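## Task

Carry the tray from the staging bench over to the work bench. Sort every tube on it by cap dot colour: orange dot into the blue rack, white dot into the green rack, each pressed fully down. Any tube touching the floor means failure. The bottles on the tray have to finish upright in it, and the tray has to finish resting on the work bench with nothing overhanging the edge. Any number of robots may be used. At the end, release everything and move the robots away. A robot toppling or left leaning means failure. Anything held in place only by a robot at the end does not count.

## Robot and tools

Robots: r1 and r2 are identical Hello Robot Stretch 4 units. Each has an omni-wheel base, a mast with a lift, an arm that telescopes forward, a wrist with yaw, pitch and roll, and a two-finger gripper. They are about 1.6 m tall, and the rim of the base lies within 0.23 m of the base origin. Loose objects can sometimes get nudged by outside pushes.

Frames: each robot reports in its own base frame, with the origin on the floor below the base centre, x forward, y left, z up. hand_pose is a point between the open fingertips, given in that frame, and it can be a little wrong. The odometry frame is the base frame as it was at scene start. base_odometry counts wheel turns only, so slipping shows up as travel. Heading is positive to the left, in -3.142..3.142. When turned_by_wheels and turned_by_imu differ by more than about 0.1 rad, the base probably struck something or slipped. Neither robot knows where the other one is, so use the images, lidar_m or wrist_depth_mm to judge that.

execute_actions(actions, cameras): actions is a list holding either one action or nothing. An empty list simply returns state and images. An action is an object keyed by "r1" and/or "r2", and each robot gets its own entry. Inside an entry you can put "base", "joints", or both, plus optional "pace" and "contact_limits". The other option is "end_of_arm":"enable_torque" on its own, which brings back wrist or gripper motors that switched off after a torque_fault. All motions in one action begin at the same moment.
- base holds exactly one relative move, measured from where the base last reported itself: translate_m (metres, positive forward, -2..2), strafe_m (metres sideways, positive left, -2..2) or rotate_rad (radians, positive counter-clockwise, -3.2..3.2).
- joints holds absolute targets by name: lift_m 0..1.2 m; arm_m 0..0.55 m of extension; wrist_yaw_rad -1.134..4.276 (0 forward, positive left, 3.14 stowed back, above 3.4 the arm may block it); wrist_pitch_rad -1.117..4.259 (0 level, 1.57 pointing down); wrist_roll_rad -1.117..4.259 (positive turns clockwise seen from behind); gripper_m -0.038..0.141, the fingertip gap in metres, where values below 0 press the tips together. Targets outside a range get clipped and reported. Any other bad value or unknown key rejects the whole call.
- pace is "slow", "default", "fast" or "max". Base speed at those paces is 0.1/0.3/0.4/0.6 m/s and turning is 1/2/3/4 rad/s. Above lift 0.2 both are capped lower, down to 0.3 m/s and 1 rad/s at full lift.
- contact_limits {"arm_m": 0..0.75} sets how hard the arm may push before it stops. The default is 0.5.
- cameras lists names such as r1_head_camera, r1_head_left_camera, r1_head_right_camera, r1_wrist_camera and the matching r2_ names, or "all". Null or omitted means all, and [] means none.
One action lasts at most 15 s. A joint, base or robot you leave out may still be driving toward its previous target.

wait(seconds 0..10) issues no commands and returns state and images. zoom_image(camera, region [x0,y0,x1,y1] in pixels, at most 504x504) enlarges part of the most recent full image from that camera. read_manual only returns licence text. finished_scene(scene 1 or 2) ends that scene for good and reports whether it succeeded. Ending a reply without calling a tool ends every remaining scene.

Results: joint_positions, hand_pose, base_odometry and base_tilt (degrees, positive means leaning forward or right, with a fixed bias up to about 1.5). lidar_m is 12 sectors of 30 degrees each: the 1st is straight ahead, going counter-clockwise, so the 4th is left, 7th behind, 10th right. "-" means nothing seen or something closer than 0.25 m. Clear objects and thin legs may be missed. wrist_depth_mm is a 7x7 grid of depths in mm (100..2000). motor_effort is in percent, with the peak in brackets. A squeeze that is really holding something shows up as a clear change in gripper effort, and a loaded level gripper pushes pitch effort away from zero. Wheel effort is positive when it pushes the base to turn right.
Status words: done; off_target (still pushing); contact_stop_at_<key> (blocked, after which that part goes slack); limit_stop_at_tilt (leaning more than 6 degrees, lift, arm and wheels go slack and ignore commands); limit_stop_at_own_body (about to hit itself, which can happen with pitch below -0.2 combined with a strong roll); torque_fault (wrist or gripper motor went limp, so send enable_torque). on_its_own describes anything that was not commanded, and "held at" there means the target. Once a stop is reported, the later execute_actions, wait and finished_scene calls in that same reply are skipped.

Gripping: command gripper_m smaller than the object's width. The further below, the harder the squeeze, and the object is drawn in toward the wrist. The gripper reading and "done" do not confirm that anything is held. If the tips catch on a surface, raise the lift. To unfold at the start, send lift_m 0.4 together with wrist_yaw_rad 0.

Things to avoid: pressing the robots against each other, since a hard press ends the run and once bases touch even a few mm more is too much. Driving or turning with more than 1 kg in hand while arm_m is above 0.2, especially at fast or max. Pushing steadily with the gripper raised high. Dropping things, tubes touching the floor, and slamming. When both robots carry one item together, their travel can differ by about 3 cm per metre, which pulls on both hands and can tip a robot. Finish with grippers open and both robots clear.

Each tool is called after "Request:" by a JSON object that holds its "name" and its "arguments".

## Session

Request:
{"name": "execute_actions", "arguments": {"actions": [{"r1":{"joints":{"lift_m":1.0,"wrist_yaw_rad":0}},"r2":{"joints":{"lift_m":1.0,"wrist_yaw_rad":0}}}], "cameras": ["r1_head_camera","r1_head_left_camera","r2_head_camera","r2_head_left_camera"]}}

Scene clock: 3.77 s.
r1.base_odometry: x=+0.000 y=+0.000 heading=+0.000 (m, m, rad; r1's odometry frame)
r1.turned_by_wheels: +0.000 (rad since the last result)
r1.turned_by_imu: +0.001 (rad since the last result)
r1.base_tilt: forward=+0.5 right=-0.3 (deg)
r1.lidar_m: 1.82 1.56 1.21 1.92 2.06 1.25 1.09 1.08 1.32 2.37 1.66 1.20
r1.base_status: not commanded
r1.joint_positions: lift_m=+1.000 arm_m=+0.000 wrist_yaw_rad=+0.000 wrist_pitch_rad=+0.013 wrist_roll_rad=+0.011 gripper_m=+0.057
r1.joint_status: all done
r1.motor_effort: lift_m=+20(20) arm_m=-1(1) wrist_yaw_rad=-1(7) wrist_pitch_rad=-7(7) wrist_roll_rad=-1(0) gripper_m=-3(4) wheel_0=+0(0) wheel_1=+0(0) wheel_2=+0(0) (%)
r1.hand_pose: x=+0.4594 y=-0.0873 z=+1.1744 quat_wxyz=(+1.000, +0.005, +0.006, +0.000) (m; r1's base frame)
r1.wrist_depth_mm: - - - - - - - / - - - - - - - / - - - - - - - / - - - - - - - / - - - - - - - / - - 215 - 201 1537 1499 / - - - 108 - 991 1060
r2.base_odometry: x=+0.000 y=+0.000 heading=+0.000 (m, m, rad; r2's odometry frame)
r2.turned_by_wheels: +0.000 (rad since the last result)
r2.turned_by_imu: -0.001 (rad since the last result)
r2.base_tilt: forward=+0.4 right=+0.3 (deg)
r2.lidar_m: 0.75 0.72 0.82 1.26 3.98 1.55 1.28 2.55 1.75 2.08 1.85 0.93
r2.base_status: not commanded
r2.joint_positions: lift_m=+1.000 arm_m=+0.002 wrist_yaw_rad=+0.000 wrist_pitch_rad=-0.015 wrist_roll_rad=-0.012 gripper_m=+0.057
r2.joint_status: all done
r2.motor_effort: lift_m=+22(25) arm_m=-1(1) wrist_yaw_rad=-3(8) wrist_pitch_rad=-8(8) wrist_roll_rad=+0(0) gripper_m=-4(4) wheel_0=-1(1) wheel_1=+0(0) wheel_2=+0(0) (%)
r2.hand_pose: x=+0.4614 y=-0.0873 z=+1.1823 quat_wxyz=(+1.000, -0.006, -0.007, +0.000) (m; r2's base frame)
r2.wrist_depth_mm: 488 512 549 597 647 699 768 / 488 517 554 597 654 715 759 / 488 525 564 603 654 715 788 / 492 525 564 609 661 723 788 / 496 530 559 603 654 723 809 / 500 535 559 603 198 750 809 / 500 530 569 - 691 750 820
pictures: r1_head_camera, r1_head_left_camera, r2_head_camera, r2_head_left_camera
Images, in order (width x height): r1_head_camera 420x560, r1_head_left_camera 420x672, r2_head_camera 420x560, r2_head_left_camera 420x672.

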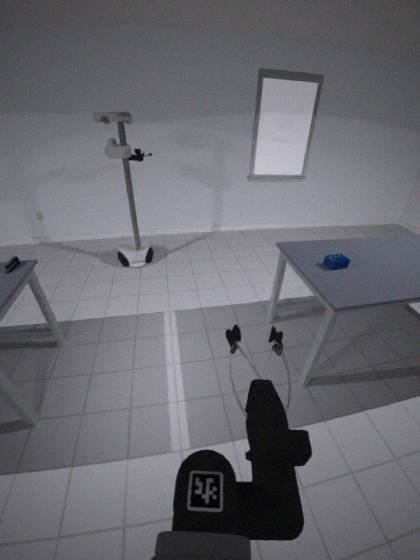

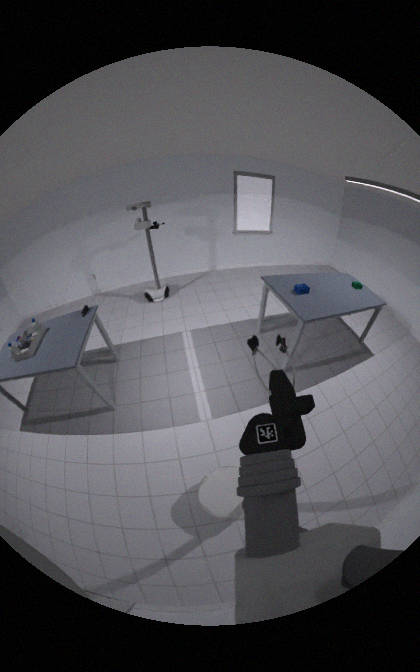

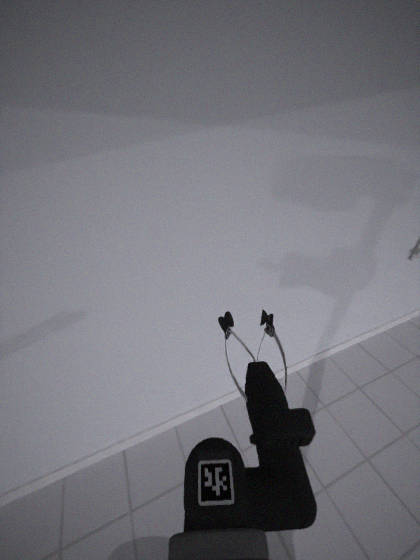

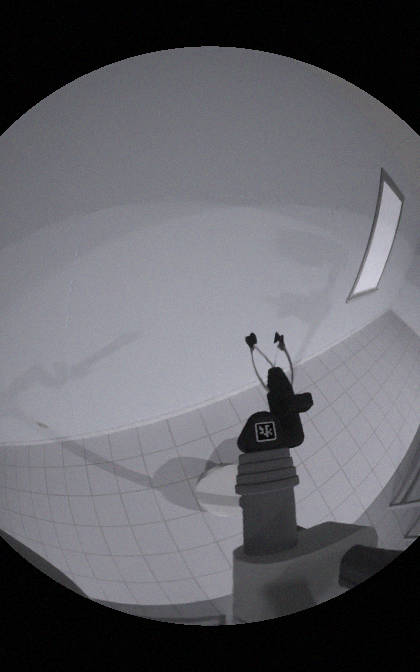

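Request:
{"name": "execute_actions", "arguments": {"actions": [{"r1":{"base":{"rotate_rad":0.223},"joints":{"wrist_pitch_rad":0.6}},"r2":{"base":{"rotate_rad":-2.73},"joints":{"wrist_pitch_rad":0.6}}}], "cameras": ["r1_head_camera","r2_head_camera"]}}

Request:
{"name": "execute_actions", "arguments": {"actions": [{"r1":{"base":{"strafe_m":1.65}},"r2":{"base":{"strafe_m":-1.5}}}], "cameras": ["r1_head_camera","r2_head_camera"]}}

Scene clock: 14.63 s.
r1.base_odometry: x=+0.000 y=+0.000 heading=+0.222 (m, m, rad; r1's odometry frame)
r1.turned_by_wheels: +0.222 (rad since the last result)
r1.turned_by_imu: +0.225 (rad since the last result)
r1.base_tilt: forward=+0.5 right=-0.2 (deg)
r1.lidar_m: 2.47 1.23 1.24 4.34 1.55 1.16 1.08 1.15 1.59 4.31 1.25 1.21
r1.base_status: done
r1.joint_positions: lift_m=+1.000 arm_m=+0.000 wrist_yaw_rad=+0.000 wrist_pitch_rad=+0.601 wrist_roll_rad=+0.011 gripper_m=+0.057
r1.joint_status: all done
r1.motor_effort: lift_m=+20(20) arm_m=-1(1) wrist_yaw_rad=+0(1) wrist_pitch_rad=-4(7) wrist_roll_rad=+1(1) gripper_m=-3(1) wheel_0=-5(11) wheel_1=-4(10) wheel_2=-4(7) (%)
r1.hand_pose: x=+0.4088 y=-0.0874 z=+1.0148 quat_wxyz=(+0.955, +0.005, +0.296, -0.002) (m; r1's base frame)
r1.wrist_depth_mm: - - - - - - - / - - - - - - - / - - - - - - 1138 / 1618 1921 - - - - - / 1618 1661 1661 1661 1756 1708 1618 / 1366 1366 214 1430 201 1499 1397 / 1205 1182 1229 108 1229 1255 1229
r2.base_odometry: x=+0.000 y=+0.000 heading=-2.730 (m, m, rad; r2's odometry frame)
r2.turned_by_wheels: -2.730 (rad since the last result)
r2.turned_by_imu: -2.722 (rad since the last result)
r2.base_tilt: forward=+0.4 right=+0.3 (deg)
r2.lidar_m: 2.49 1.70 1.85 2.40 1.01 0.76 0.72 0.80 1.16 3.66 1.65 1.31
r2.base_status: done
r2.joint_positions: lift_m=+1.000 arm_m=+0.002 wrist_yaw_rad=+0.000 wrist_pitch_rad=+0.602 wrist_roll_rad=-0.012 gripper_m=+0.057
r2.joint_status: all done
r2.motor_effort: lift_m=+21(22) arm_m=-1(1) wrist_yaw_rad=+0(3) wrist_pitch_rad=-6(5) wrist_roll_rad=+0(0) gripper_m=-4(3) wheel_0=+3(9) wheel_1=+1(8) wheel_2=+2(8) (%)
r2.hand_pose: x=+0.4108 y=-0.0874 z=+1.0149 quat_wxyz=(+0.955, -0.006, +0.296, +0.002) (m; r2's base frame)
r2.wrist_depth_mm: 1708 - - - - - - / - - - - - 1281 1160 / - - - - - - - / 1808 1921 1921 1921 1921 1863 1983 / 1618 1576 1618 1618 1618 1499 1499 / 1336 1397 1308 1336 197 1366 1366 / 1229 1182 1229 - 1255 1182 1205
pictures: r1_head_camera, r2_head_camera
Images, in order (width x height): r1_head_camera 420x560, r2_head_camera 420x560.

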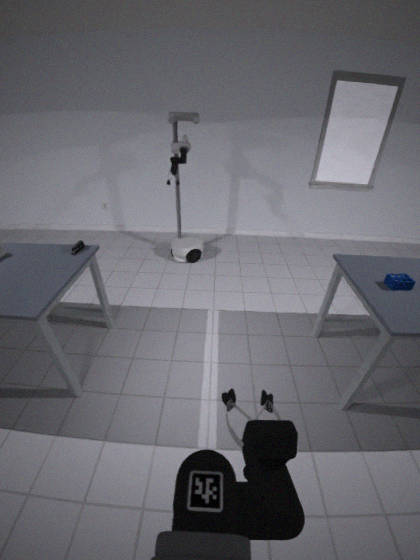

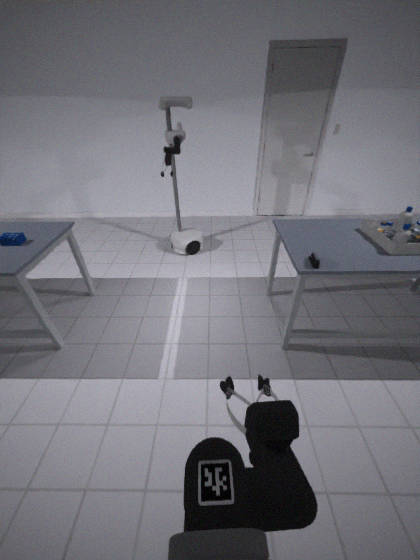

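Scene clock: 21.47 s.
r1.base_odometry: x=-0.363 y=+1.609 heading=+0.222 (m, m, rad; r1's odometry frame)
r1.turned_by_wheels: +0.000 (rad since the last result)
r1.turned_by_imu: +0.011 (rad since the last result)
r1.base_tilt: forward=+0.4 right=-0.3 (deg)
r1.lidar_m: 0.85 0.91 2.82 2.70 1.54 1.15 1.03 1.13 1.58 3.40 2.60 0.90
r1.base_status: done
r1.joint_positions: lift_m=+1.000 arm_m=+0.000 wrist_yaw_rad=+0.000 wrist_pitch_rad=+0.602 wrist_roll_rad=+0.011 gripper_m=+0.057
r1.joint_status: not commanded
r1.motor_effort: lift_m=+20(20) arm_m=-1(1) wrist_yaw_rad=+0(2) wrist_pitch_rad=-5(5) wrist_roll_rad=+0(1) gripper_m=-6(2) wheel_0=-3(12) wheel_1=+1(12) wheel_2=+0(3) (%)
r1.hand_pose: x=+0.4088 y=-0.0874 z=+1.0149 quat_wxyz=(+0.955, +0.005, +0.296, -0.002) (m; r1's base frame)
r1.wrist_depth_mm: - - - - - - - / - 1205 1138 1060 1281 1336 - / 878 891 891 878 960 960 1060 / 1808 820 831 809 820 842 809 / 1537 1661 1708 1708 1661 1756 976 / 1205 1366 216 1430 200 1464 1397 / 1205 1205 1229 108 1255 1205 1336
r2.base_odometry: x=-0.601 y=+1.374 heading=-2.729 (m, m, rad; r2's odometry frame)
r2.turned_by_wheels: +0.000 (rad since the last result)
r2.turned_by_imu: -0.008 (rad since the last result)
r2.base_tilt: forward=+0.4 right=+0.3 (deg)
r2.lidar_m: 1.14 1.21 2.95 2.77 1.10 0.83 0.79 0.87 1.22 2.50 2.62 1.16
r2.base_status: done
r2.joint_positions: lift_m=+1.000 arm_m=+0.002 wrist_yaw_rad=+0.000 wrist_pitch_rad=+0.602 wrist_roll_rad=-0.012 gripper_m=+0.057
r2.joint_status: not commanded
r2.motor_effort: lift_m=+20(21) arm_m=-1(1) wrist_yaw_rad=-3(2) wrist_pitch_rad=-6(7) wrist_roll_rad=-1(0) gripper_m=-4(3) wheel_0=+1(11) wheel_1=+0(9) wheel_2=+0(3) (%)
r2.hand_pose: x=+0.4108 y=-0.0874 z=+1.0149 quat_wxyz=(+0.955, -0.006, +0.296, +0.002) (m; r2's base frame)
r2.wrist_depth_mm: - - 1499 1537 - - - / 1205 1160 1118 1098 1138 - - / - - - - - - - / 1808 1863 1863 1921 1921 1863 1983 / 1618 1537 1397 1618 1397 1618 1618 / 1336 1336 1308 1397 197 1336 1366 / 1205 1182 1205 - 1229 1205 1205
pictures: r1_head_camera, r2_head_camera
Images, in order (width x height): r1_head_camera 420x560, r2_head_camera 420x560.

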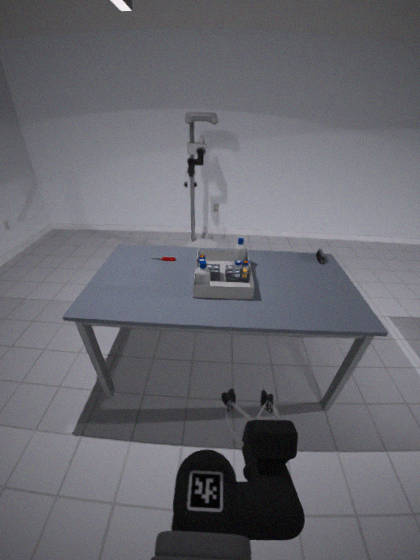

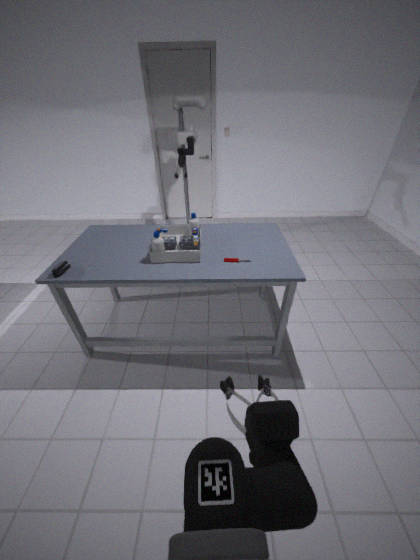

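Request:
{"name": "execute_actions", "arguments": {"actions": [{"r1":{"base":{"translate_m":0.53},"joints":{"wrist_pitch_rad":1.57,"wrist_roll_rad":1.57,"arm_m":0.33,"gripper_m":0.07,"lift_m":1.06}},"r2":{"base":{"translate_m":0.82},"joints":{"wrist_pitch_rad":1.57,"wrist_roll_rad":1.57,"arm_m":0.3,"gripper_m":0.07,"lift_m":1.06}}}], "cameras": []}}

Request:
{"name": "execute_actions", "arguments": {"actions": [{"r1":{"base":{"strafe_m":0.03}},"r2":{"base":{"strafe_m":0.24}}}], "cameras": ["r1_wrist_camera","r2_wrist_camera"]}}

Scene clock: 35.17 s.
r1.base_odometry: x=+0.154 y=+1.726 heading=+0.222 (m, m, rad; r1's odometry frame)
r1.turned_by_wheels: +0.001 (rad since the last result)
r1.turned_by_imu: +0.004 (rad since the last result)
r1.base_tilt: forward=+0.5 right=-0.2 (deg)
r1.lidar_m: 0.33 0.37 0.53 2.71 2.30 1.68 1.59 1.69 2.33 2.51 0.50 0.34
r1.base_status: done
r1.joint_positions: lift_m=+1.060 arm_m=+0.329 wrist_yaw_rad=+0.000 wrist_pitch_rad=+1.570 wrist_roll_rad=+1.570 gripper_m=+0.070
r1.joint_status: all done
r1.motor_effort: lift_m=+20(25) arm_m=+4(6) wrist_yaw_rad=+0(1) wrist_pitch_rad=+1(3) wrist_roll_rad=+1(6) gripper_m=-3(3) wheel_0=+4(11) wheel_1=+4(10) wheel_2=+0(11) (%)
r1.hand_pose: x=+0.5004 y=-0.0874 z=+0.9496 quat_wxyz=(+0.501, +0.500, +0.500, -0.499) (m; r1's base frame)
r1.wrist_depth_mm: 404 407 410 410 410 1160 1160 / 410 407 410 410 413 1160 1160 / 351 407 407 410 413 1160 1182 / 349 407 413 413 415 960 1160 / 382 413 410 410 415 960 946 / 353 410 202 415 200 976 1160 / 353 384 359 108 418 1160 1182
r2.base_odometry: x=-1.352 y=+1.046 heading=-2.729 (m, m, rad; r2's odometry frame)
r2.turned_by_wheels: +0.000 (rad since the last result)
r2.turned_by_imu: +0.005 (rad since the last result)
r2.base_tilt: forward=+0.4 right=+0.3 (deg)
r2.lidar_m: 0.32 0.35 0.49 2.66 2.23 1.66 1.61 1.76 2.48 2.52 0.46 0.33
r2.base_status: done
r2.joint_positions: lift_m=+1.060 arm_m=+0.299 wrist_yaw_rad=+0.000 wrist_pitch_rad=+1.570 wrist_roll_rad=+1.570 gripper_m=+0.070
r2.joint_status: all done
r2.motor_effort: lift_m=+21(23) arm_m=+5(6) wrist_yaw_rad=+1(1) wrist_pitch_rad=-2(0) wrist_roll_rad=+1(3) gripper_m=-3(5) wheel_0=+1(6) wheel_1=+1(5) wheel_2=+1(10) (%)
r2.hand_pose: x=+0.4704 y=-0.0874 z=+0.9496 quat_wxyz=(+0.501, +0.500, +0.500, -0.499) (m; r2's base frame)
r2.wrist_depth_mm: 415 407 404 407 402 1160 1138 / 410 413 410 407 404 1160 1138 / 415 413 413 410 407 1182 1138 / 418 413 413 418 410 960 1138 / 421 415 413 413 413 960 1160 / 404 418 384 415 413 946 1138 / 362 375 421 - 809 1205 1182
pictures: none
No camera images: the call's "cameras" was empty. Leave "cameras" out to get every camera's image.

Scene clock: 37.27 s.
r1.base_odometry: x=+0.147 y=+1.755 heading=+0.222 (m, m, rad; r1's odometry frame)
r1.turned_by_wheels: +0.000 (rad since the last result)
r1.turned_by_imu: +0.001 (rad since the last result)
r1.base_tilt: forward=+0.5 right=-0.3 (deg)
r1.lidar_m: 0.33 0.35 0.50 2.69 2.28 1.67 1.59 1.65 2.33 2.51 0.50 0.34
r1.base_status: done
r1.joint_positions: lift_m=+1.060 arm_m=+0.329 wrist_yaw_rad=+0.000 wrist_pitch_rad=+1.570 wrist_roll_rad=+1.570 gripper_m=+0.070
r1.joint_status: not commanded
r1.motor_effort: lift_m=+20(20) arm_m=+5(5) wrist_yaw_rad=+0(0) wrist_pitch_rad=+0(0) wrist_roll_rad=+1(0) gripper_m=-1(3) wheel_0=-3(11) wheel_1=+2(10) wheel_2=+0(0) (%)
r1.hand_pose: x=+0.5004 y=-0.0874 z=+0.9496 quat_wxyz=(+0.501, +0.500, +0.500, -0.499) (m; r1's base frame)
r1.wrist_depth_mm: 407 407 410 410 407 1138 1160 / 410 410 407 410 413 1160 1138 / 345 407 407 413 415 1138 1160 / 349 407 410 413 413 946 1160 / 357 410 410 413 415 960 976 / 355 413 202 415 200 960 1182 / 351 351 320 109 421 1182 1160
r2.base_odometry: x=-1.256 y=+0.826 heading=-2.729 (m, m, rad; r2's odometry frame)
r2.turned_by_wheels: +0.000 (rad since the last result)
r2.turned_by_imu: +0.000 (rad since the last result)
r2.base_tilt: forward=+0.4 right=+0.3 (deg)
r2.lidar_m: 0.32 0.37 0.53 2.43 2.23 1.64 1.61 1.71 2.46 2.78 0.47 0.36
r2.base_status: done
r2.joint_positions: lift_m=+1.060 arm_m=+0.299 wrist_yaw_rad=+0.000 wrist_pitch_rad=+1.570 wrist_roll_rad=+1.570 gripper_m=+0.070
r2.joint_status: not commanded
r2.motor_effort: lift_m=+21(21) arm_m=+5(5) wrist_yaw_rad=+1(0) wrist_pitch_rad=-2(1) wrist_roll_rad=+0(1) gripper_m=-2(3) wheel_0=-2(10) wheel_1=+0(9) wheel_2=+0(1) (%)
r2.hand_pose: x=+0.4704 y=-0.0874 z=+0.9496 quat_wxyz=(+0.501, +0.500, +0.500, -0.499) (m; r2's base frame)
r2.wrist_depth_mm: 407 410 404 402 399 1118 1138 / 413 407 407 404 402 1160 1138 / 351 404 410 410 404 1138 1138 / 382 407 413 410 410 946 1138 / 389 413 413 415 410 960 1160 / 373 410 340 413 413 976 1182 / 364 368 306 - 1182 1182 1160
pictures: r1_wrist_camera, r2_wrist_camera
camera_calibration (this result's frames):
r1_wrist_camera: T_world_to_cam=[[-0.998999, -0.0445195, -0.00428384, 0.496695], [-0.0446196, 0.998635, 0.0271496, 0.138088], [0.00306931, 0.0273136, -0.999622, 1.17894], [0, 0, 0, 1]] pos_world=[0.498741, -0.147988, 1.17688]
r2_wrist_camera: T_world_to_cam=[[-0.997653, -0.0329402, -0.060023, 0.535663], [-0.0359097, 0.998149, 0.0490842, 0.099336], [0.0582951, 0.0511244, -0.996989, 1.15131], [0, 0, 0, 1]] pos_world=[0.470858, -0.140368, 1.17513]
Images, in order (width x height): r1_wrist_camera 616x392, r2_wrist_camera 616x392.

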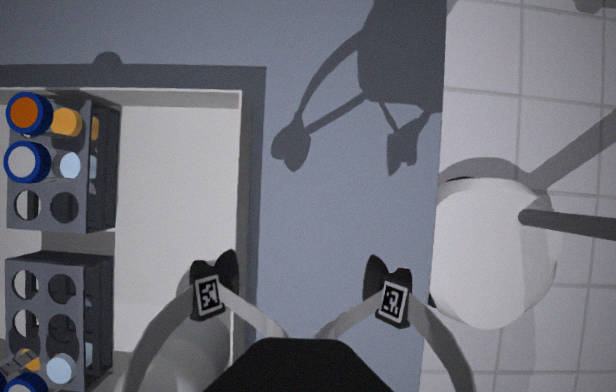

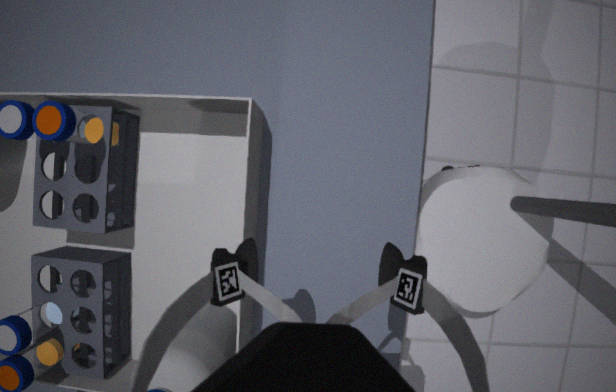

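Request:
{"name": "execute_actions", "arguments": {"actions": [{"r1":{"base":{"strafe_m":-0.02},"joints":{"arm_m":0.392,"lift_m":0.97}},"r2":{"base":{"rotate_rad":-0.04},"joints":{"arm_m":0.37,"lift_m":0.97}}}], "cameras": ["r1_wrist_camera","r2_wrist_camera","r2_head_camera"]}}

Scene clock: 46.97 s.
r1.base_odometry: x=+0.152 y=+1.736 heading=+0.222 (m, m, rad; r1's odometry frame)
r1.turned_by_wheels: +0.000 (rad since the last result)
r1.turned_by_imu: +0.001 (rad since the last result)
r1.base_tilt: forward=+0.5 right=-0.2 (deg)
r1.lidar_m: 0.34 0.37 0.50 2.68 2.31 1.69 1.58 1.67 2.34 2.50 0.49 0.32
r1.base_status: done
r1.joint_positions: lift_m=+0.970 arm_m=+0.391 wrist_yaw_rad=+0.000 wrist_pitch_rad=+1.570 wrist_roll_rad=+1.570 gripper_m=+0.070
r1.joint_status: all done
r1.motor_effort: lift_m=+16(18) arm_m=+5(5) wrist_yaw_rad=+0(2) wrist_pitch_rad=+0(0) wrist_roll_rad=+1(1) gripper_m=-4(3) wheel_0=+4(14) wheel_1=-3(10) wheel_2=+0(2) (%)
r1.hand_pose: x=+0.5624 y=-0.0874 z=+0.8599 quat_wxyz=(+0.501, +0.500, +0.500, -0.499) (m; r1's base frame)
r1.wrist_depth_mm: 317 320 320 322 320 320 1060 / 319 319 324 320 322 324 1078 / 252 312 320 320 322 325 1098 / 260 314 320 322 324 324 866 / 262 319 322 324 325 325 866 / 289 322 202 325 199 325 866 / 279 294 324 109 327 329 1098
r2.base_odometry: x=-1.256 y=+0.826 heading=-2.769 (m, m, rad; r2's odometry frame)
r2.turned_by_wheels: -0.040 (rad since the last result)
r2.turned_by_imu: -0.040 (rad since the last result)
r2.base_tilt: forward=+0.3 right=+0.3 (deg)
r2.lidar_m: 0.33 0.36 0.49 2.43 2.29 1.68 1.60 1.68 2.35 2.77 0.48 0.36
r2.base_status: done
r2.joint_positions: lift_m=+0.970 arm_m=+0.369 wrist_yaw_rad=+0.000 wrist_pitch_rad=+1.570 wrist_roll_rad=+1.570 gripper_m=+0.070
r2.joint_status: all done
r2.motor_effort: lift_m=+18(22) arm_m=+5(5) wrist_yaw_rad=-1(0) wrist_pitch_rad=-2(1) wrist_roll_rad=+1(1) gripper_m=-2(2) wheel_0=+3(3) wheel_1=+0(3) wheel_2=+2(5) (%)
r2.hand_pose: x=+0.5403 y=-0.0874 z=+0.8599 quat_wxyz=(+0.501, +0.500, +0.500, -0.499) (m; r2's base frame)
r2.wrist_depth_mm: 322 320 317 317 310 312 1060 / 324 320 317 315 315 314 1060 / 200 296 319 319 319 315 1078 / 264 294 322 319 319 317 842 / 265 297 320 320 320 320 866 / 300 310 324 322 320 320 878 / 286 297 329 - 324 322 1098
pictures: r1_wrist_camera, r2_head_camera, r2_wrist_camera
camera_calibration (this result's frames):
r1_wrist_camera: T_world_to_cam=[[-0.999003, -0.0444402, -0.00422108, 0.558155], [-0.0445388, 0.998639, 0.0271524, 0.14324], [0.00300868, 0.0273133, -0.999622, 1.08912], [0, 0, 0, 1]] pos_world=[0.560701, -0.147988, 1.08717]
r2_wrist_camera: T_world_to_cam=[[-0.997662, -0.0328526, -0.0599191, 0.599959], [-0.0358169, 0.998152, 0.049088, 0.106198], [0.0581957, 0.0511193, -0.996996, 1.05783], [0, 0, 0, 1]] pos_world=[0.540799, -0.140368, 1.08539]
Images, in order (width x height): r1_wrist_camera 616x392, r2_head_camera 420x560, r2_wrist_camera 616x392.

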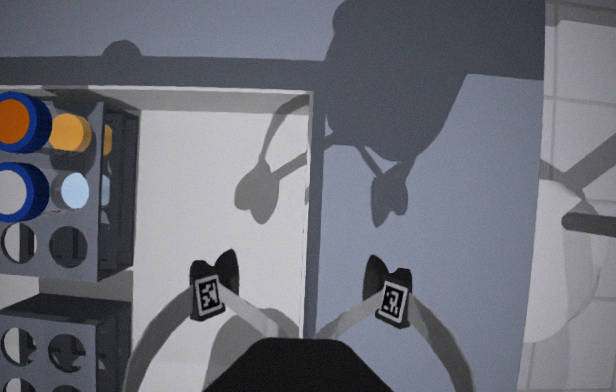

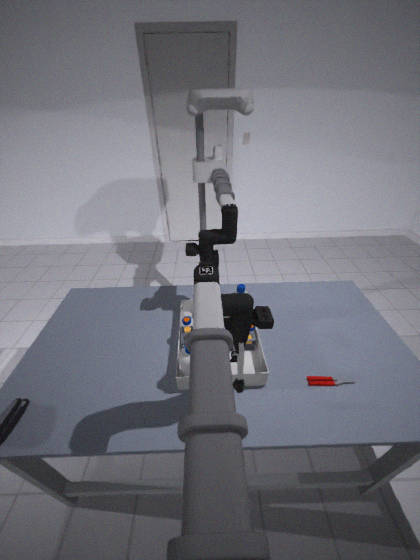

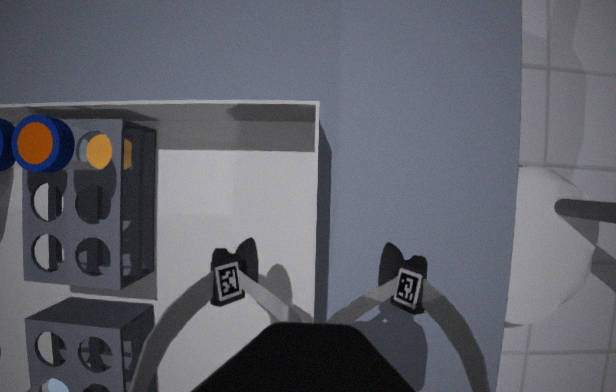

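Request:
{"name": "execute_actions", "arguments": {"actions": [{"r1":{"joints":{"lift_m":0.912}},"r2":{"base":{"rotate_rad":0.02},"joints":{"lift_m":0.912}}}], "cameras": []}}

Request:
{"name": "execute_actions", "arguments": {"actions": [{"r1":{"joints":{"gripper_m":-0.03}},"r2":{"joints":{"gripper_m":-0.03}}}], "cameras": []}}

Request:
{"name": "execute_actions", "arguments": {"actions": [{"r1":{"joints":{"lift_m":1.04},"pace":"slow"},"r2":{"joints":{"lift_m":1.04},"pace":"slow"}}], "cameras": ["r1_wrist_camera","r2_wrist_camera"]}}

Request:
{"name": "execute_actions", "arguments": {"actions": [{"r1":{"base":{"strafe_m":-0.6}},"r2":{"base":{"strafe_m":0.6}}}], "cameras": ["r1_head_camera"]}}

Scene clock: 60.10 s.
r1.base_odometry: x=+0.152 y=+1.736 heading=+0.222 (m, m, rad; r1's odometry frame)
r1.turned_by_wheels: +0.000 (rad since the last result)
r1.turned_by_imu: +0.001 (rad since the last result)
r1.base_tilt: forward=+0.5 right=-0.2 (deg)
r1.lidar_m: 0.31 0.35 0.50 2.69 2.28 1.68 1.59 1.65 2.34 2.52 0.48 0.34
r1.base_status: not commanded
r1.joint_positions: lift_m=+0.912 arm_m=+0.391 wrist_yaw_rad=+0.000 wrist_pitch_rad=+1.570 wrist_roll_rad=+1.570 gripper_m=+0.070
r1.joint_status: all done
r1.motor_effort: lift_m=+16(13) arm_m=+4(5) wrist_yaw_rad=-1(0) wrist_pitch_rad=+0(0) wrist_roll_rad=+1(0) gripper_m=+0(1) wheel_0=+4(4) wheel_1=-3(3) wheel_2=+0(0) (%)
r1.hand_pose: x=+0.5624 y=-0.0874 z=+0.8019 quat_wxyz=(+0.501, +0.500, +0.500, -0.499) (m; r1's base frame)
r1.wrist_depth_mm: 260 263 263 263 264 264 264 / 206 230 227 263 265 265 265 / 227 262 262 263 266 267 267 / 231 263 263 263 266 267 267 / 234 264 263 265 267 268 268 / 251 265 202 265 200 270 271 / 233 265 266 109 268 270 271
r2.base_odometry: x=-1.256 y=+0.826 heading=-2.749 (m, m, rad; r2's odometry frame)
r2.turned_by_wheels: +0.020 (rad since the last result)
r2.turned_by_imu: +0.019 (rad since the last result)
r2.base_tilt: forward=+0.4 right=+0.3 (deg)
r2.lidar_m: 0.34 0.35 0.54 2.43 2.23 1.65 1.61 1.72 2.43 2.78 0.49 0.36
r2.base_status: done
r2.joint_positions: lift_m=+0.912 arm_m=+0.369 wrist_yaw_rad=+0.000 wrist_pitch_rad=+1.570 wrist_roll_rad=+1.570 gripper_m=+0.070
r2.joint_status: all done
r2.motor_effort: lift_m=+18(22) arm_m=+5(5) wrist_yaw_rad=+2(2) wrist_pitch_rad=-2(2) wrist_roll_rad=+1(1) gripper_m=-2(2) wheel_0=-1(3) wheel_1=+0(3) wheel_2=-1(6) (%)
r2.hand_pose: x=+0.5403 y=-0.0874 z=+0.8019 quat_wxyz=(+0.501, +0.500, +0.500, -0.499) (m; r2's base frame)
r2.wrist_depth_mm: 262 260 258 257 255 255 253 / 202 234 236 257 257 256 255 / 212 259 260 259 259 257 257 / 234 263 262 260 262 259 257 / 236 265 263 264 263 262 535 / 240 267 264 263 262 264 798 / 209 264 268 - 266 263 1008
pictures: none
No camera images: the call's "cameras" was empty. Leave "cameras" out to get every camera's image.

Scene clock: 61.80 s.
r1.base_odometry: x=+0.152 y=+1.736 heading=+0.222 (m, m, rad; r1's odometry frame)
r1.turned_by_wheels: +0.000 (rad since the last result)
r1.turned_by_imu: +0.001 (rad since the last result)
r1.base_tilt: forward=+0.5 right=-0.3 (deg)
r1.lidar_m: 0.33 0.36 0.51 2.69 2.30 1.68 1.60 1.66 2.33 2.50 0.51 0.36
r1.base_status: not commanded
r1.joint_positions: lift_m=+0.912 arm_m=+0.391 wrist_yaw_rad=+0.000 wrist_pitch_rad=+1.570 wrist_roll_rad=+1.570 gripper_m=-0.029
r1.joint_status: all done
r1.motor_effort: lift_m=+19(19) arm_m=+4(4) wrist_yaw_rad=-1(1) wrist_pitch_rad=+1(2) wrist_roll_rad=+0(2) gripper_m=-19(18) wheel_0=+4(4) wheel_1=-3(3) wheel_2=+0(0) (%)
r1.hand_pose: x=+0.5625 y=-0.0874 z=+0.8016 quat_wxyz=(+0.501, +0.500, +0.500, -0.499) (m; r1's base frame)
r1.wrist_depth_mm: 259 259 260 262 262 263 263 / 207 232 228 255 263 264 265 / 226 254 256 256 264 265 265 / 227 257 257 264 264 266 266 / 229 257 257 258 264 266 266 / 247 257 183 203 186 267 268 / 231 258 259 108 268 268 270
r2.base_odometry: x=-1.256 y=+0.826 heading=-2.749 (m, m, rad; r2's odometry frame)
r2.turned_by_wheels: +0.000 (rad since the last result)
r2.turned_by_imu: +0.000 (rad since the last result)
r2.base_tilt: forward=+0.4 right=+0.3 (deg)
r2.lidar_m: 0.32 0.37 0.50 2.41 2.23 1.65 1.59 1.70 2.40 2.78 0.48 0.36
r2.base_status: not commanded
r2.joint_positions: lift_m=+0.912 arm_m=+0.369 wrist_yaw_rad=+0.000 wrist_pitch_rad=+1.569 wrist_roll_rad=+1.570 gripper_m=-0.029
r2.joint_status: all done
r2.motor_effort: lift_m=+21(21) arm_m=+4(4) wrist_yaw_rad=-3(0) wrist_pitch_rad=+1(1) wrist_roll_rad=+0(1) gripper_m=-21(19) wheel_0=-1(1) wheel_1=+0(0) wheel_2=-1(1) (%)
r2.hand_pose: x=+0.5407 y=-0.0874 z=+0.8017 quat_wxyz=(+0.501, +0.500, +0.500, -0.499) (m; r2's base frame)
r2.wrist_depth_mm: 259 258 256 256 253 252 251 / 196 229 236 252 256 255 254 / 202 256 255 253 257 256 256 / 229 257 256 256 259 258 256 / 229 258 257 216 260 259 530 / 236 260 181 198 180 260 798 / 207 257 262 - 264 264 1008
pictures: none
No camera images: the call's "cameras" was empty. Leave "cameras" out to get every camera's image.

Scene clock: 63.70 s.
r1.base_odometry: x=+0.152 y=+1.736 heading=+0.222 (m, m, rad; r1's odometry frame)
r1.turned_by_wheels: +0.000 (rad since the last result)
r1.turned_by_imu: +0.001 (rad since the last result)
r1.base_tilt: forward=+0.6 right=-0.3 (deg)
r1.lidar_m: 0.33 0.35 0.50 2.69 2.32 1.68 1.60 1.68 2.31 2.53 0.49 0.36
r1.base_status: not commanded
r1.joint_positions: lift_m=+1.040 arm_m=+0.391 wrist_yaw_rad=+0.000 wrist_pitch_rad=+1.570 wrist_roll_rad=+1.570 gripper_m=-0.029
r1.joint_status: all done
r1.motor_effort: lift_m=+24(23) arm_m=+5(4) wrist_yaw_rad=-1(1) wrist_pitch_rad=+1(1) wrist_roll_rad=+0(0) gripper_m=-18(19) wheel_0=+4(4) wheel_1=-3(3) wheel_2=+0(0) (%)
r1.hand_pose: x=+0.5625 y=-0.0874 z=+0.9293 quat_wxyz=(+0.501, +0.500, +0.500, -0.499) (m; r1's base frame)
r1.wrist_depth_mm: 382 384 387 387 387 389 1138 / 207 232 228 255 384 387 1138 / 225 255 256 257 387 389 1160 / 227 256 256 389 392 394 931 / 229 257 258 259 394 394 931 / 248 258 184 203 186 397 1138 / 231 259 260 108 394 1160 1160
r2.base_odometry: x=-1.256 y=+0.826 heading=-2.749 (m, m, rad; r2's odometry frame)
r2.turned_by_wheels: +0.000 (rad since the last result)
r2.turned_by_imu: +0.000 (rad since the last result)
r2.base_tilt: forward=+0.4 right=+0.3 (deg)
r2.lidar_m: 0.32 0.34 0.52 2.44 2.23 1.66 1.61 1.71 2.42 2.78 0.49 0.35
r2.base_status: not commanded
r2.joint_positions: lift_m=+1.040 arm_m=+0.369 wrist_yaw_rad=+0.000 wrist_pitch_rad=+1.569 wrist_roll_rad=+1.570 gripper_m=-0.029
r2.joint_status: all done
r2.motor_effort: lift_m=+26(23) arm_m=+5(5) wrist_yaw_rad=+1(1) wrist_pitch_rad=+2(2) wrist_roll_rad=+0(0) gripper_m=-21(20) wheel_0=-1(1) wheel_1=+0(0) wheel_2=-1(1) (%)
r2.hand_pose: x=+0.5407 y=-0.0874 z=+0.9292 quat_wxyz=(+0.501, +0.500, +0.500, -0.499) (m; r2's base frame)
r2.wrist_depth_mm: 389 384 384 379 382 379 1118 / 197 230 236 252 384 379 1118 / 200 255 255 254 384 384 1118 / 229 256 255 255 387 387 917 / 229 259 258 215 384 917 917 / 235 259 180 200 180 946 1160 / 206 258 260 - 389 392 1160
pictures: r1_wrist_camera, r2_wrist_camera
camera_calibration (this result's frames):
r1_wrist_camera: T_world_to_cam=[[-0.999007, -0.0443225, -0.00444557, 0.558769], [-0.0444272, 0.998644, 0.0271425, 0.141307], [0.00323652, 0.027313, -0.999622, 1.15834], [0, 0, 0, 1]] pos_world=[0.560743, -0.147987, 1.15655]
r2_wrist_camera: T_world_to_cam=[[-0.997613, -0.0325134, -0.0609212, 0.605399], [-0.0355268, 0.998164, 0.0490527, 0.102684], [0.0592145, 0.0510999, -0.996937, 1.12634], [0, 0, 0, 1]] pos_world=[0.540906, -0.140368, 1.15473]
Images, in order (width x height): r1_wrist_camera 616x392, r2_wrist_camera 616x392.

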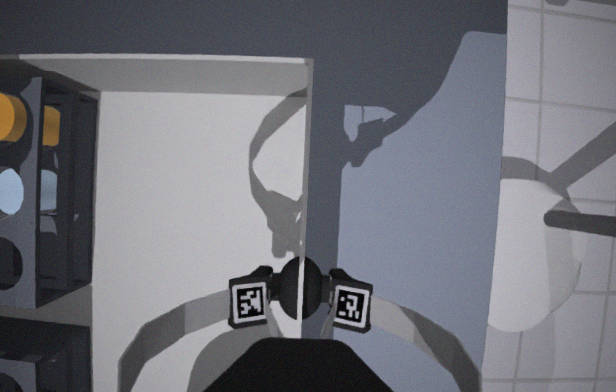

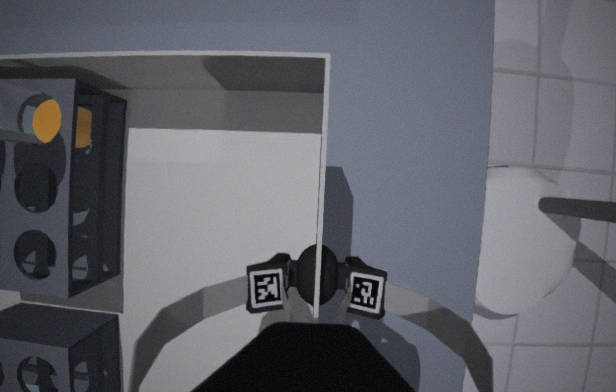

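Scene clock: 67.03 s.
r1.base_odometry: x=+0.284 y=+1.151 heading=+0.222 (m, m, rad; r1's odometry frame)
r1.turned_by_wheels: +0.000 (rad since the last result)
r1.turned_by_imu: -0.001 (rad since the last result)
r1.base_tilt: forward=+0.5 right=-0.3 (deg)
r1.lidar_m: 0.30 0.34 0.51 3.31 2.31 1.65 1.60 1.69 2.35 1.90 1.95 0.36
r1.base_status: done
r1.joint_positions: lift_m=+1.040 arm_m=+0.392 wrist_yaw_rad=+0.002 wrist_pitch_rad=+1.563 wrist_roll_rad=+1.570 gripper_m=-0.029
r1.joint_status: not commanded
r1.motor_effort: lift_m=+24(24) arm_m=+2(5) wrist_yaw_rad=-7(8) wrist_pitch_rad=+19(19) wrist_roll_rad=+0(1) gripper_m=-21(18) wheel_0=+3(8) wheel_1=-4(11) wheel_2=+1(4) (%)
r1.hand_pose: x=+0.5648 y=-0.0874 z=+0.9293 quat_wxyz=(+0.503, +0.501, +0.499, -0.497) (m; r1's base frame)
r1.wrist_depth_mm: 1118 1118 1118 1098 1138 1118 1118 / 208 235 227 1138 1118 1138 1118 / 226 255 257 389 392 389 1138 / 228 257 256 389 394 392 946 / 235 257 258 258 394 394 946 / 259 258 186 207 185 397 946 / 243 260 259 108 397 394 1138
r2.base_odometry: x=-1.027 y=+0.271 heading=-2.749 (m, m, rad; r2's odometry frame)
r2.turned_by_wheels: +0.000 (rad since the last result)
r2.turned_by_imu: +0.000 (rad since the last result)
r2.base_tilt: forward=+0.4 right=+0.4 (deg)
r2.lidar_m: 0.36 0.36 1.86 1.85 2.20 1.66 1.58 1.67 2.38 1.33 0.50 0.36
r2.base_status: done
r2.joint_positions: lift_m=+1.040 arm_m=+0.369 wrist_yaw_rad=+0.002 wrist_pitch_rad=+1.563 wrist_roll_rad=+1.570 gripper_m=-0.029
r2.joint_status: not commanded
r2.motor_effort: lift_m=+25(26) arm_m=+3(5) wrist_yaw_rad=-6(5) wrist_pitch_rad=+18(18) wrist_roll_rad=-1(1) gripper_m=-21(23) wheel_0=-1(12) wheel_1=-1(8) wheel_2=+0(1) (%)
r2.hand_pose: x=+0.5428 y=-0.0874 z=+0.9293 quat_wxyz=(+0.503, +0.501, +0.499, -0.497) (m; r2's base frame)
r2.wrist_depth_mm: 392 389 384 382 377 1118 1118 / 197 234 236 252 382 1118 1078 / 204 255 255 252 382 1138 1118 / 229 259 256 257 384 917 917 / 231 259 257 256 389 931 931 / 239 260 181 186 180 946 1138 / 221 260 263 - 342 1138 1160
pictures: r1_head_camera
Images, in order (width x height): r1_head_camera 420x560.

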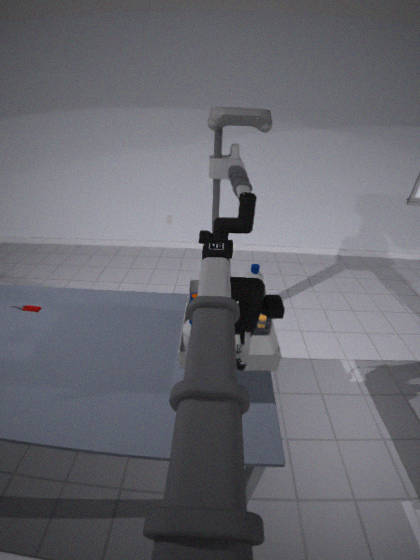

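Request:
{"name": "execute_actions", "arguments": {"actions": [{"r1":{"base":{"strafe_m":-0.6}},"r2":{"base":{"strafe_m":0.6},"joints":{"arm_m":0.4}}}], "cameras": []}}

Request:
{"name": "execute_actions", "arguments": {"actions": [{"r1":{"base":{"strafe_m":-0.6}},"r2":{"base":{"strafe_m":0.6},"joints":{"arm_m":0.415}}}], "cameras": ["r1_head_right_camera"]}}

Scene clock: 80.87 s.
r1.base_odometry: x=+0.416 y=+0.566 heading=+0.222 (m, m, rad; r1's odometry frame)
r1.turned_by_wheels: +0.000 (rad since the last result)
r1.turned_by_imu: -0.002 (rad since the last result)
r1.base_tilt: forward=+0.5 right=-0.3 (deg)
r1.lidar_m: 0.53 0.52 0.51 1.43 2.31 1.65 1.61 1.67 2.34 1.36 1.33 0.57
r1.base_status: done
r1.joint_positions: lift_m=+1.040 arm_m=+0.392 wrist_yaw_rad=+0.000 wrist_pitch_rad=+1.569 wrist_roll_rad=+1.570 gripper_m=-0.029
r1.joint_status: not commanded
r1.motor_effort: lift_m=+24(24) arm_m=+3(3) wrist_yaw_rad=-2(6) wrist_pitch_rad=+2(19) wrist_roll_rad=+0(0) gripper_m=-18(20) wheel_0=+2(13) wheel_1=-4(14) wheel_2=+0(0) (%)
r1.hand_pose: x=+0.5629 y=-0.0874 z=+0.9293 quat_wxyz=(+0.501, +0.500, +0.500, -0.499) (m; r1's base frame)
r1.wrist_depth_mm: 1118 1118 1160 1118 1138 1118 1118 / 202 228 226 256 1138 1138 1160 / 225 255 256 257 1160 1160 1138 / 226 257 257 1138 1138 946 946 / 230 258 257 258 1160 931 946 / 251 259 184 206 186 946 1160 / 230 259 260 108 1160 1160 1160
r2.base_odometry: x=-0.797 y=-0.283 heading=-2.750 (m, m, rad; r2's odometry frame)
r2.turned_by_wheels: +0.000 (rad since the last result)
r2.turned_by_imu: +0.000 (rad since the last result)
r2.base_tilt: forward=+0.4 right=+0.3 (deg)
r2.lidar_m: 0.53 1.66 1.26 1.73 2.20 1.61 1.57 1.67 2.34 1.39 0.59 0.58
r2.base_status: done
r2.joint_positions: lift_m=+1.040 arm_m=+0.399 wrist_yaw_rad=+0.000 wrist_pitch_rad=+1.569 wrist_roll_rad=+1.570 gripper_m=-0.029
r2.joint_status: all done
r2.motor_effort: lift_m=+25(25) arm_m=+4(5) wrist_yaw_rad=+0(4) wrist_pitch_rad=+2(18) wrist_roll_rad=-1(1) gripper_m=-21(22) wheel_0=+0(11) wheel_1=-1(10) wheel_2=-2(3) (%)
r2.hand_pose: x=+0.5707 y=-0.0874 z=+0.9293 quat_wxyz=(+0.501, +0.500, +0.500, -0.499) (m; r2's base frame)
r2.wrist_depth_mm: 1138 1160 1138 1138 1138 1118 1118 / 196 230 236 251 1138 1118 1118 / 202 256 256 253 1138 1118 1098 / 228 257 255 255 1160 931 917 / 229 258 257 216 1138 931 931 / 236 260 181 198 179 976 1138 / 207 258 262 - 1205 1138 1160
pictures: none
No camera images: the call's "cameras" was empty. Leave "cameras" out to get every camera's image.

Scene clock: 84.20 s.
r1.base_odometry: x=+0.548 y=-0.019 heading=+0.222 (m, m, rad; r1's odometry frame)
r1.turned_by_wheels: +0.000 (rad since the last result)
r1.turned_by_imu: -0.002 (rad since the last result)
r1.base_tilt: forward=+0.5 right=-0.2 (deg)
r1.lidar_m: 0.54 1.40 1.02 1.36 2.30 1.70 1.61 1.69 2.31 1.39 0.75 0.57
r1.base_status: done
r1.joint_positions: lift_m=+1.040 arm_m=+0.392 wrist_yaw_rad=+0.001 wrist_pitch_rad=+1.567 wrist_roll_rad=+1.570 gripper_m=-0.029
r1.joint_status: not commanded
r1.motor_effort: lift_m=+24(24) arm_m=+3(3) wrist_yaw_rad=-5(5) wrist_pitch_rad=+9(16) wrist_roll_rad=+1(0) gripper_m=-18(18) wheel_0=+2(12) wheel_1=-3(13) wheel_2=+0(3) (%)
r1.hand_pose: x=+0.5637 y=-0.0874 z=+0.9293 quat_wxyz=(+0.502, +0.500, +0.500, -0.498) (m; r1's base frame)
r1.wrist_depth_mm: 1118 1160 1138 1118 1118 1118 1138 / 202 227 226 1118 1118 1118 1138 / 226 255 255 1138 1160 1118 1138 / 226 256 256 1138 1138 960 931 / 232 257 257 258 1160 946 946 / 252 258 185 202 186 946 1042 / 233 259 260 108 1138 1138 1160
r2.base_odometry: x=-0.568 y=-0.838 heading=-2.750 (m, m, rad; r2's odometry frame)
r2.turned_by_wheels: +0.000 (rad since the last result)
r2.turned_by_imu: +0.000 (rad since the last result)
r2.base_tilt: forward=+0.4 right=+0.3 (deg)
r2.lidar_m: 0.56 0.87 0.73 1.84 2.14 1.61 1.55 1.64 2.31 1.45 1.12 0.59
r2.base_status: done
r2.joint_positions: lift_m=+1.040 arm_m=+0.414 wrist_yaw_rad=+0.001 wrist_pitch_rad=+1.566 wrist_roll_rad=+1.570 gripper_m=-0.029
r2.joint_status: all done
r2.motor_effort: lift_m=+25(25) arm_m=+4(6) wrist_yaw_rad=+0(6) wrist_pitch_rad=+8(17) wrist_roll_rad=-1(0) gripper_m=-20(22) wheel_0=+1(10) wheel_1=-1(8) wheel_2=-2(2) (%)
r2.hand_pose: x=+0.5865 y=-0.0874 z=+0.9293 quat_wxyz=(+0.501, +0.501, +0.499, -0.499) (m; r2's base frame)
r2.wrist_depth_mm: 1182 1160 1160 1138 1118 1118 1118 / 197 233 236 252 1118 1118 1118 / 202 255 254 255 1160 1118 1138 / 230 256 256 257 1138 946 904 / 227 259 257 256 1138 917 931 / 235 259 182 198 180 1160 1160 / 206 259 262 - 1160 1160 1160
pictures: r1_head_right_camera
Images, in order (width x height): r1_head_right_camera 420x672.

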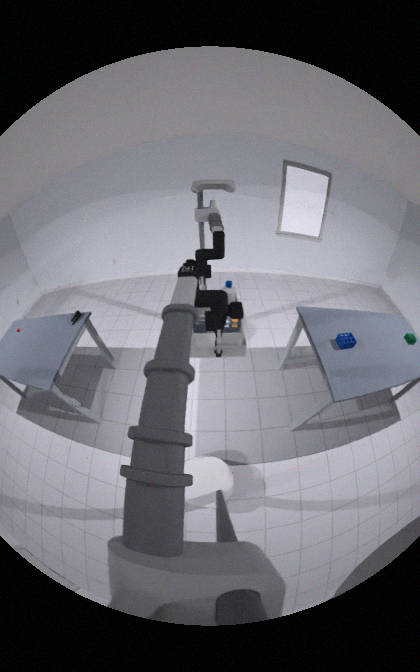

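Request:
{"name": "execute_actions", "arguments": {"actions": [{"r1":{"base":{"strafe_m":-0.65}},"r2":{"base":{"strafe_m":0.65},"joints":{"arm_m":0.44}}}], "cameras": []}}

Request:
{"name": "execute_actions", "arguments": {"actions": [{"r1":{"base":{"strafe_m":-0.72}},"r2":{"base":{"strafe_m":0.72},"joints":{"arm_m":0.462}}}], "cameras": ["r1_head_camera","r2_head_camera"]}}

Scene clock: 93.80 s.
r1.base_odometry: x=+0.691 y=-0.653 heading=+0.222 (m, m, rad; r1's odometry frame)
r1.turned_by_wheels: +0.000 (rad since the last result)
r1.turned_by_imu: -0.001 (rad since the last result)
r1.base_tilt: forward=+0.6 right=-0.3 (deg)
r1.lidar_m: 0.34 3.20 1.68 1.67 2.33 1.69 1.60 1.69 2.31 1.45 0.48 0.34
r1.base_status: done
r1.joint_positions: lift_m=+1.040 arm_m=+0.392 wrist_yaw_rad=+0.002 wrist_pitch_rad=+1.567 wrist_roll_rad=+1.570 gripper_m=-0.029
r1.joint_status: not commanded
r1.motor_effort: lift_m=+23(24) arm_m=+2(3) wrist_yaw_rad=-3(6) wrist_pitch_rad=+8(22) wrist_roll_rad=+0(1) gripper_m=-17(19) wheel_0=+3(12) wheel_1=-4(9) wheel_2=+0(1) (%)
r1.hand_pose: x=+0.5636 y=-0.0874 z=+0.9293 quat_wxyz=(+0.502, +0.500, +0.500, -0.498) (m; r1's base frame)
r1.wrist_depth_mm: 384 327 387 387 387 389 1160 / 200 224 224 389 387 389 1118 / 226 257 256 392 392 392 1138 / 226 256 257 389 392 392 931 / 232 257 259 257 394 394 946 / 252 258 185 202 185 946 1078 / 233 262 258 108 1160 1160 1182
r2.base_odometry: x=-0.320 y=-1.438 heading=-2.750 (m, m, rad; r2's odometry frame)
r2.turned_by_wheels: +0.000 (rad since the last result)
r2.turned_by_imu: +0.000 (rad since the last result)
r2.base_tilt: forward=+0.4 right=+0.3 (deg)
r2.lidar_m: 0.41 0.44 0.63 3.46 2.11 1.58 1.54 1.60 2.29 1.74 1.81 0.60
r2.base_status: done
r2.joint_positions: lift_m=+1.040 arm_m=+0.439 wrist_yaw_rad=+0.001 wrist_pitch_rad=+1.567 wrist_roll_rad=+1.570 gripper_m=-0.029
r2.joint_status: all done
r2.motor_effort: lift_m=+25(25) arm_m=+4(7) wrist_yaw_rad=-2(7) wrist_pitch_rad=+7(22) wrist_roll_rad=-1(1) gripper_m=-20(22) wheel_0=-1(9) wheel_1=+0(5) wheel_2=-2(2) (%)
r2.hand_pose: x=+0.6115 y=-0.0874 z=+0.9293 quat_wxyz=(+0.501, +0.501, +0.499, -0.499) (m; r2's base frame)
r2.wrist_depth_mm: 1160 1160 1118 1118 1118 1118 1118 / 197 232 236 252 1138 1098 1138 / 207 255 255 254 1138 1138 1118 / 229 257 256 255 1138 946 946 / 229 258 257 256 1160 946 917 / 236 259 181 198 180 946 1138 / 207 258 260 - 392 1160 1160
pictures: none
No camera images: the call's "cameras" was empty. Leave "cameras" out to get every camera's image.

Scene clock: 97.53 s.
r1.base_odometry: x=+0.850 y=-1.355 heading=+0.222 (m, m, rad; r1's odometry frame)
r1.turned_by_wheels: +0.000 (rad since the last result)
r1.turned_by_imu: -0.002 (rad since the last result)
r1.base_tilt: forward=+0.6 right=-0.2 (deg)
r1.lidar_m: 0.31 0.36 0.49 2.35 2.34 1.69 1.63 1.67 2.30 2.83 0.47 0.34
r1.base_status: done
r1.joint_positions: lift_m=+1.040 arm_m=+0.392 wrist_yaw_rad=+0.003 wrist_pitch_rad=+1.564 wrist_roll_rad=+1.570 gripper_m=-0.029
r1.joint_status: not commanded
r1.motor_effort: lift_m=+24(24) arm_m=+3(2) wrist_yaw_rad=-8(8) wrist_pitch_rad=+18(19) wrist_roll_rad=+1(2) gripper_m=-19(20) wheel_0=+2(10) wheel_1=-3(13) wheel_2=+0(2) (%)
r1.hand_pose: x=+0.5648 y=-0.0874 z=+0.9293 quat_wxyz=(+0.503, +0.501, +0.499, -0.497) (m; r1's base frame)
r1.wrist_depth_mm: 389 387 389 387 389 389 1118 / 200 225 224 389 389 387 1138 / 228 256 256 389 389 392 1138 / 228 256 256 389 389 392 931 / 236 257 257 257 392 392 931 / 254 258 186 209 185 392 946 / 236 260 259 108 397 397 1160
r2.base_odometry: x=-0.045 y=-2.104 heading=-2.750 (m, m, rad; r2's odometry frame)
r2.turned_by_wheels: +0.000 (rad since the last result)
r2.turned_by_imu: +0.001 (rad since the last result)
r2.base_tilt: forward=+0.4 right=+0.3 (deg)
r2.lidar_m: 0.43 0.47 0.68 2.78 2.09 1.53 1.49 1.61 2.29 2.47 0.64 0.47
r2.base_status: done
r2.joint_positions: lift_m=+1.040 arm_m=+0.461 wrist_yaw_rad=+0.002 wrist_pitch_rad=+1.563 wrist_roll_rad=+1.570 gripper_m=-0.029
r2.joint_status: all done
r2.motor_effort: lift_m=+25(25) arm_m=+3(6) wrist_yaw_rad=-6(7) wrist_pitch_rad=+17(17) wrist_roll_rad=-1(1) gripper_m=-21(20) wheel_0=+0(10) wheel_1=+0(9) wheel_2=+0(2) (%)
r2.hand_pose: x=+0.6347 y=-0.0874 z=+0.9294 quat_wxyz=(+0.503, +0.501, +0.499, -0.497) (m; r2's base frame)
r2.wrist_depth_mm: 389 387 384 382 379 377 1138 / 196 238 236 252 379 379 1098 / 208 255 256 254 382 1138 1118 / 229 258 256 255 387 931 917 / 230 258 258 255 384 931 931 / 241 262 180 186 179 1025 946 / 221 259 262 - 397 1138 1138
pictures: r1_head_camera, r2_head_camera
Images, in order (width x height): r1_head_camera 420x560, r2_head_camera 420x560.

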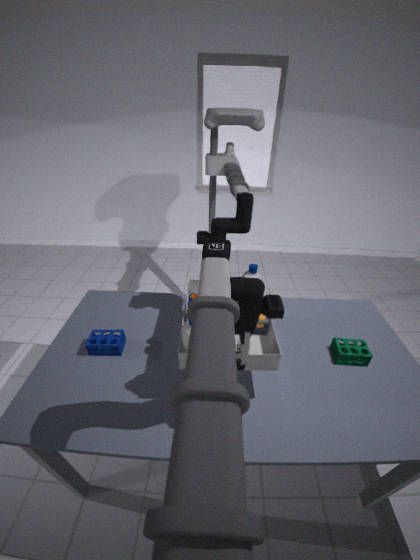

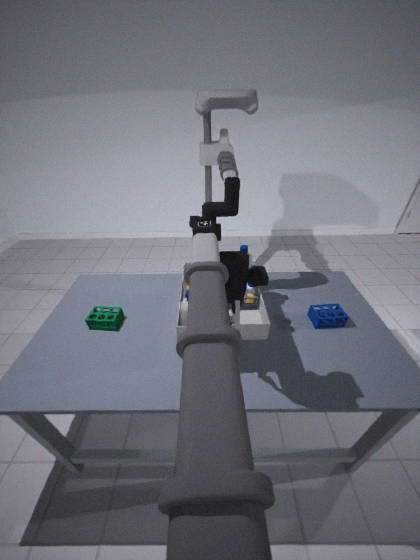

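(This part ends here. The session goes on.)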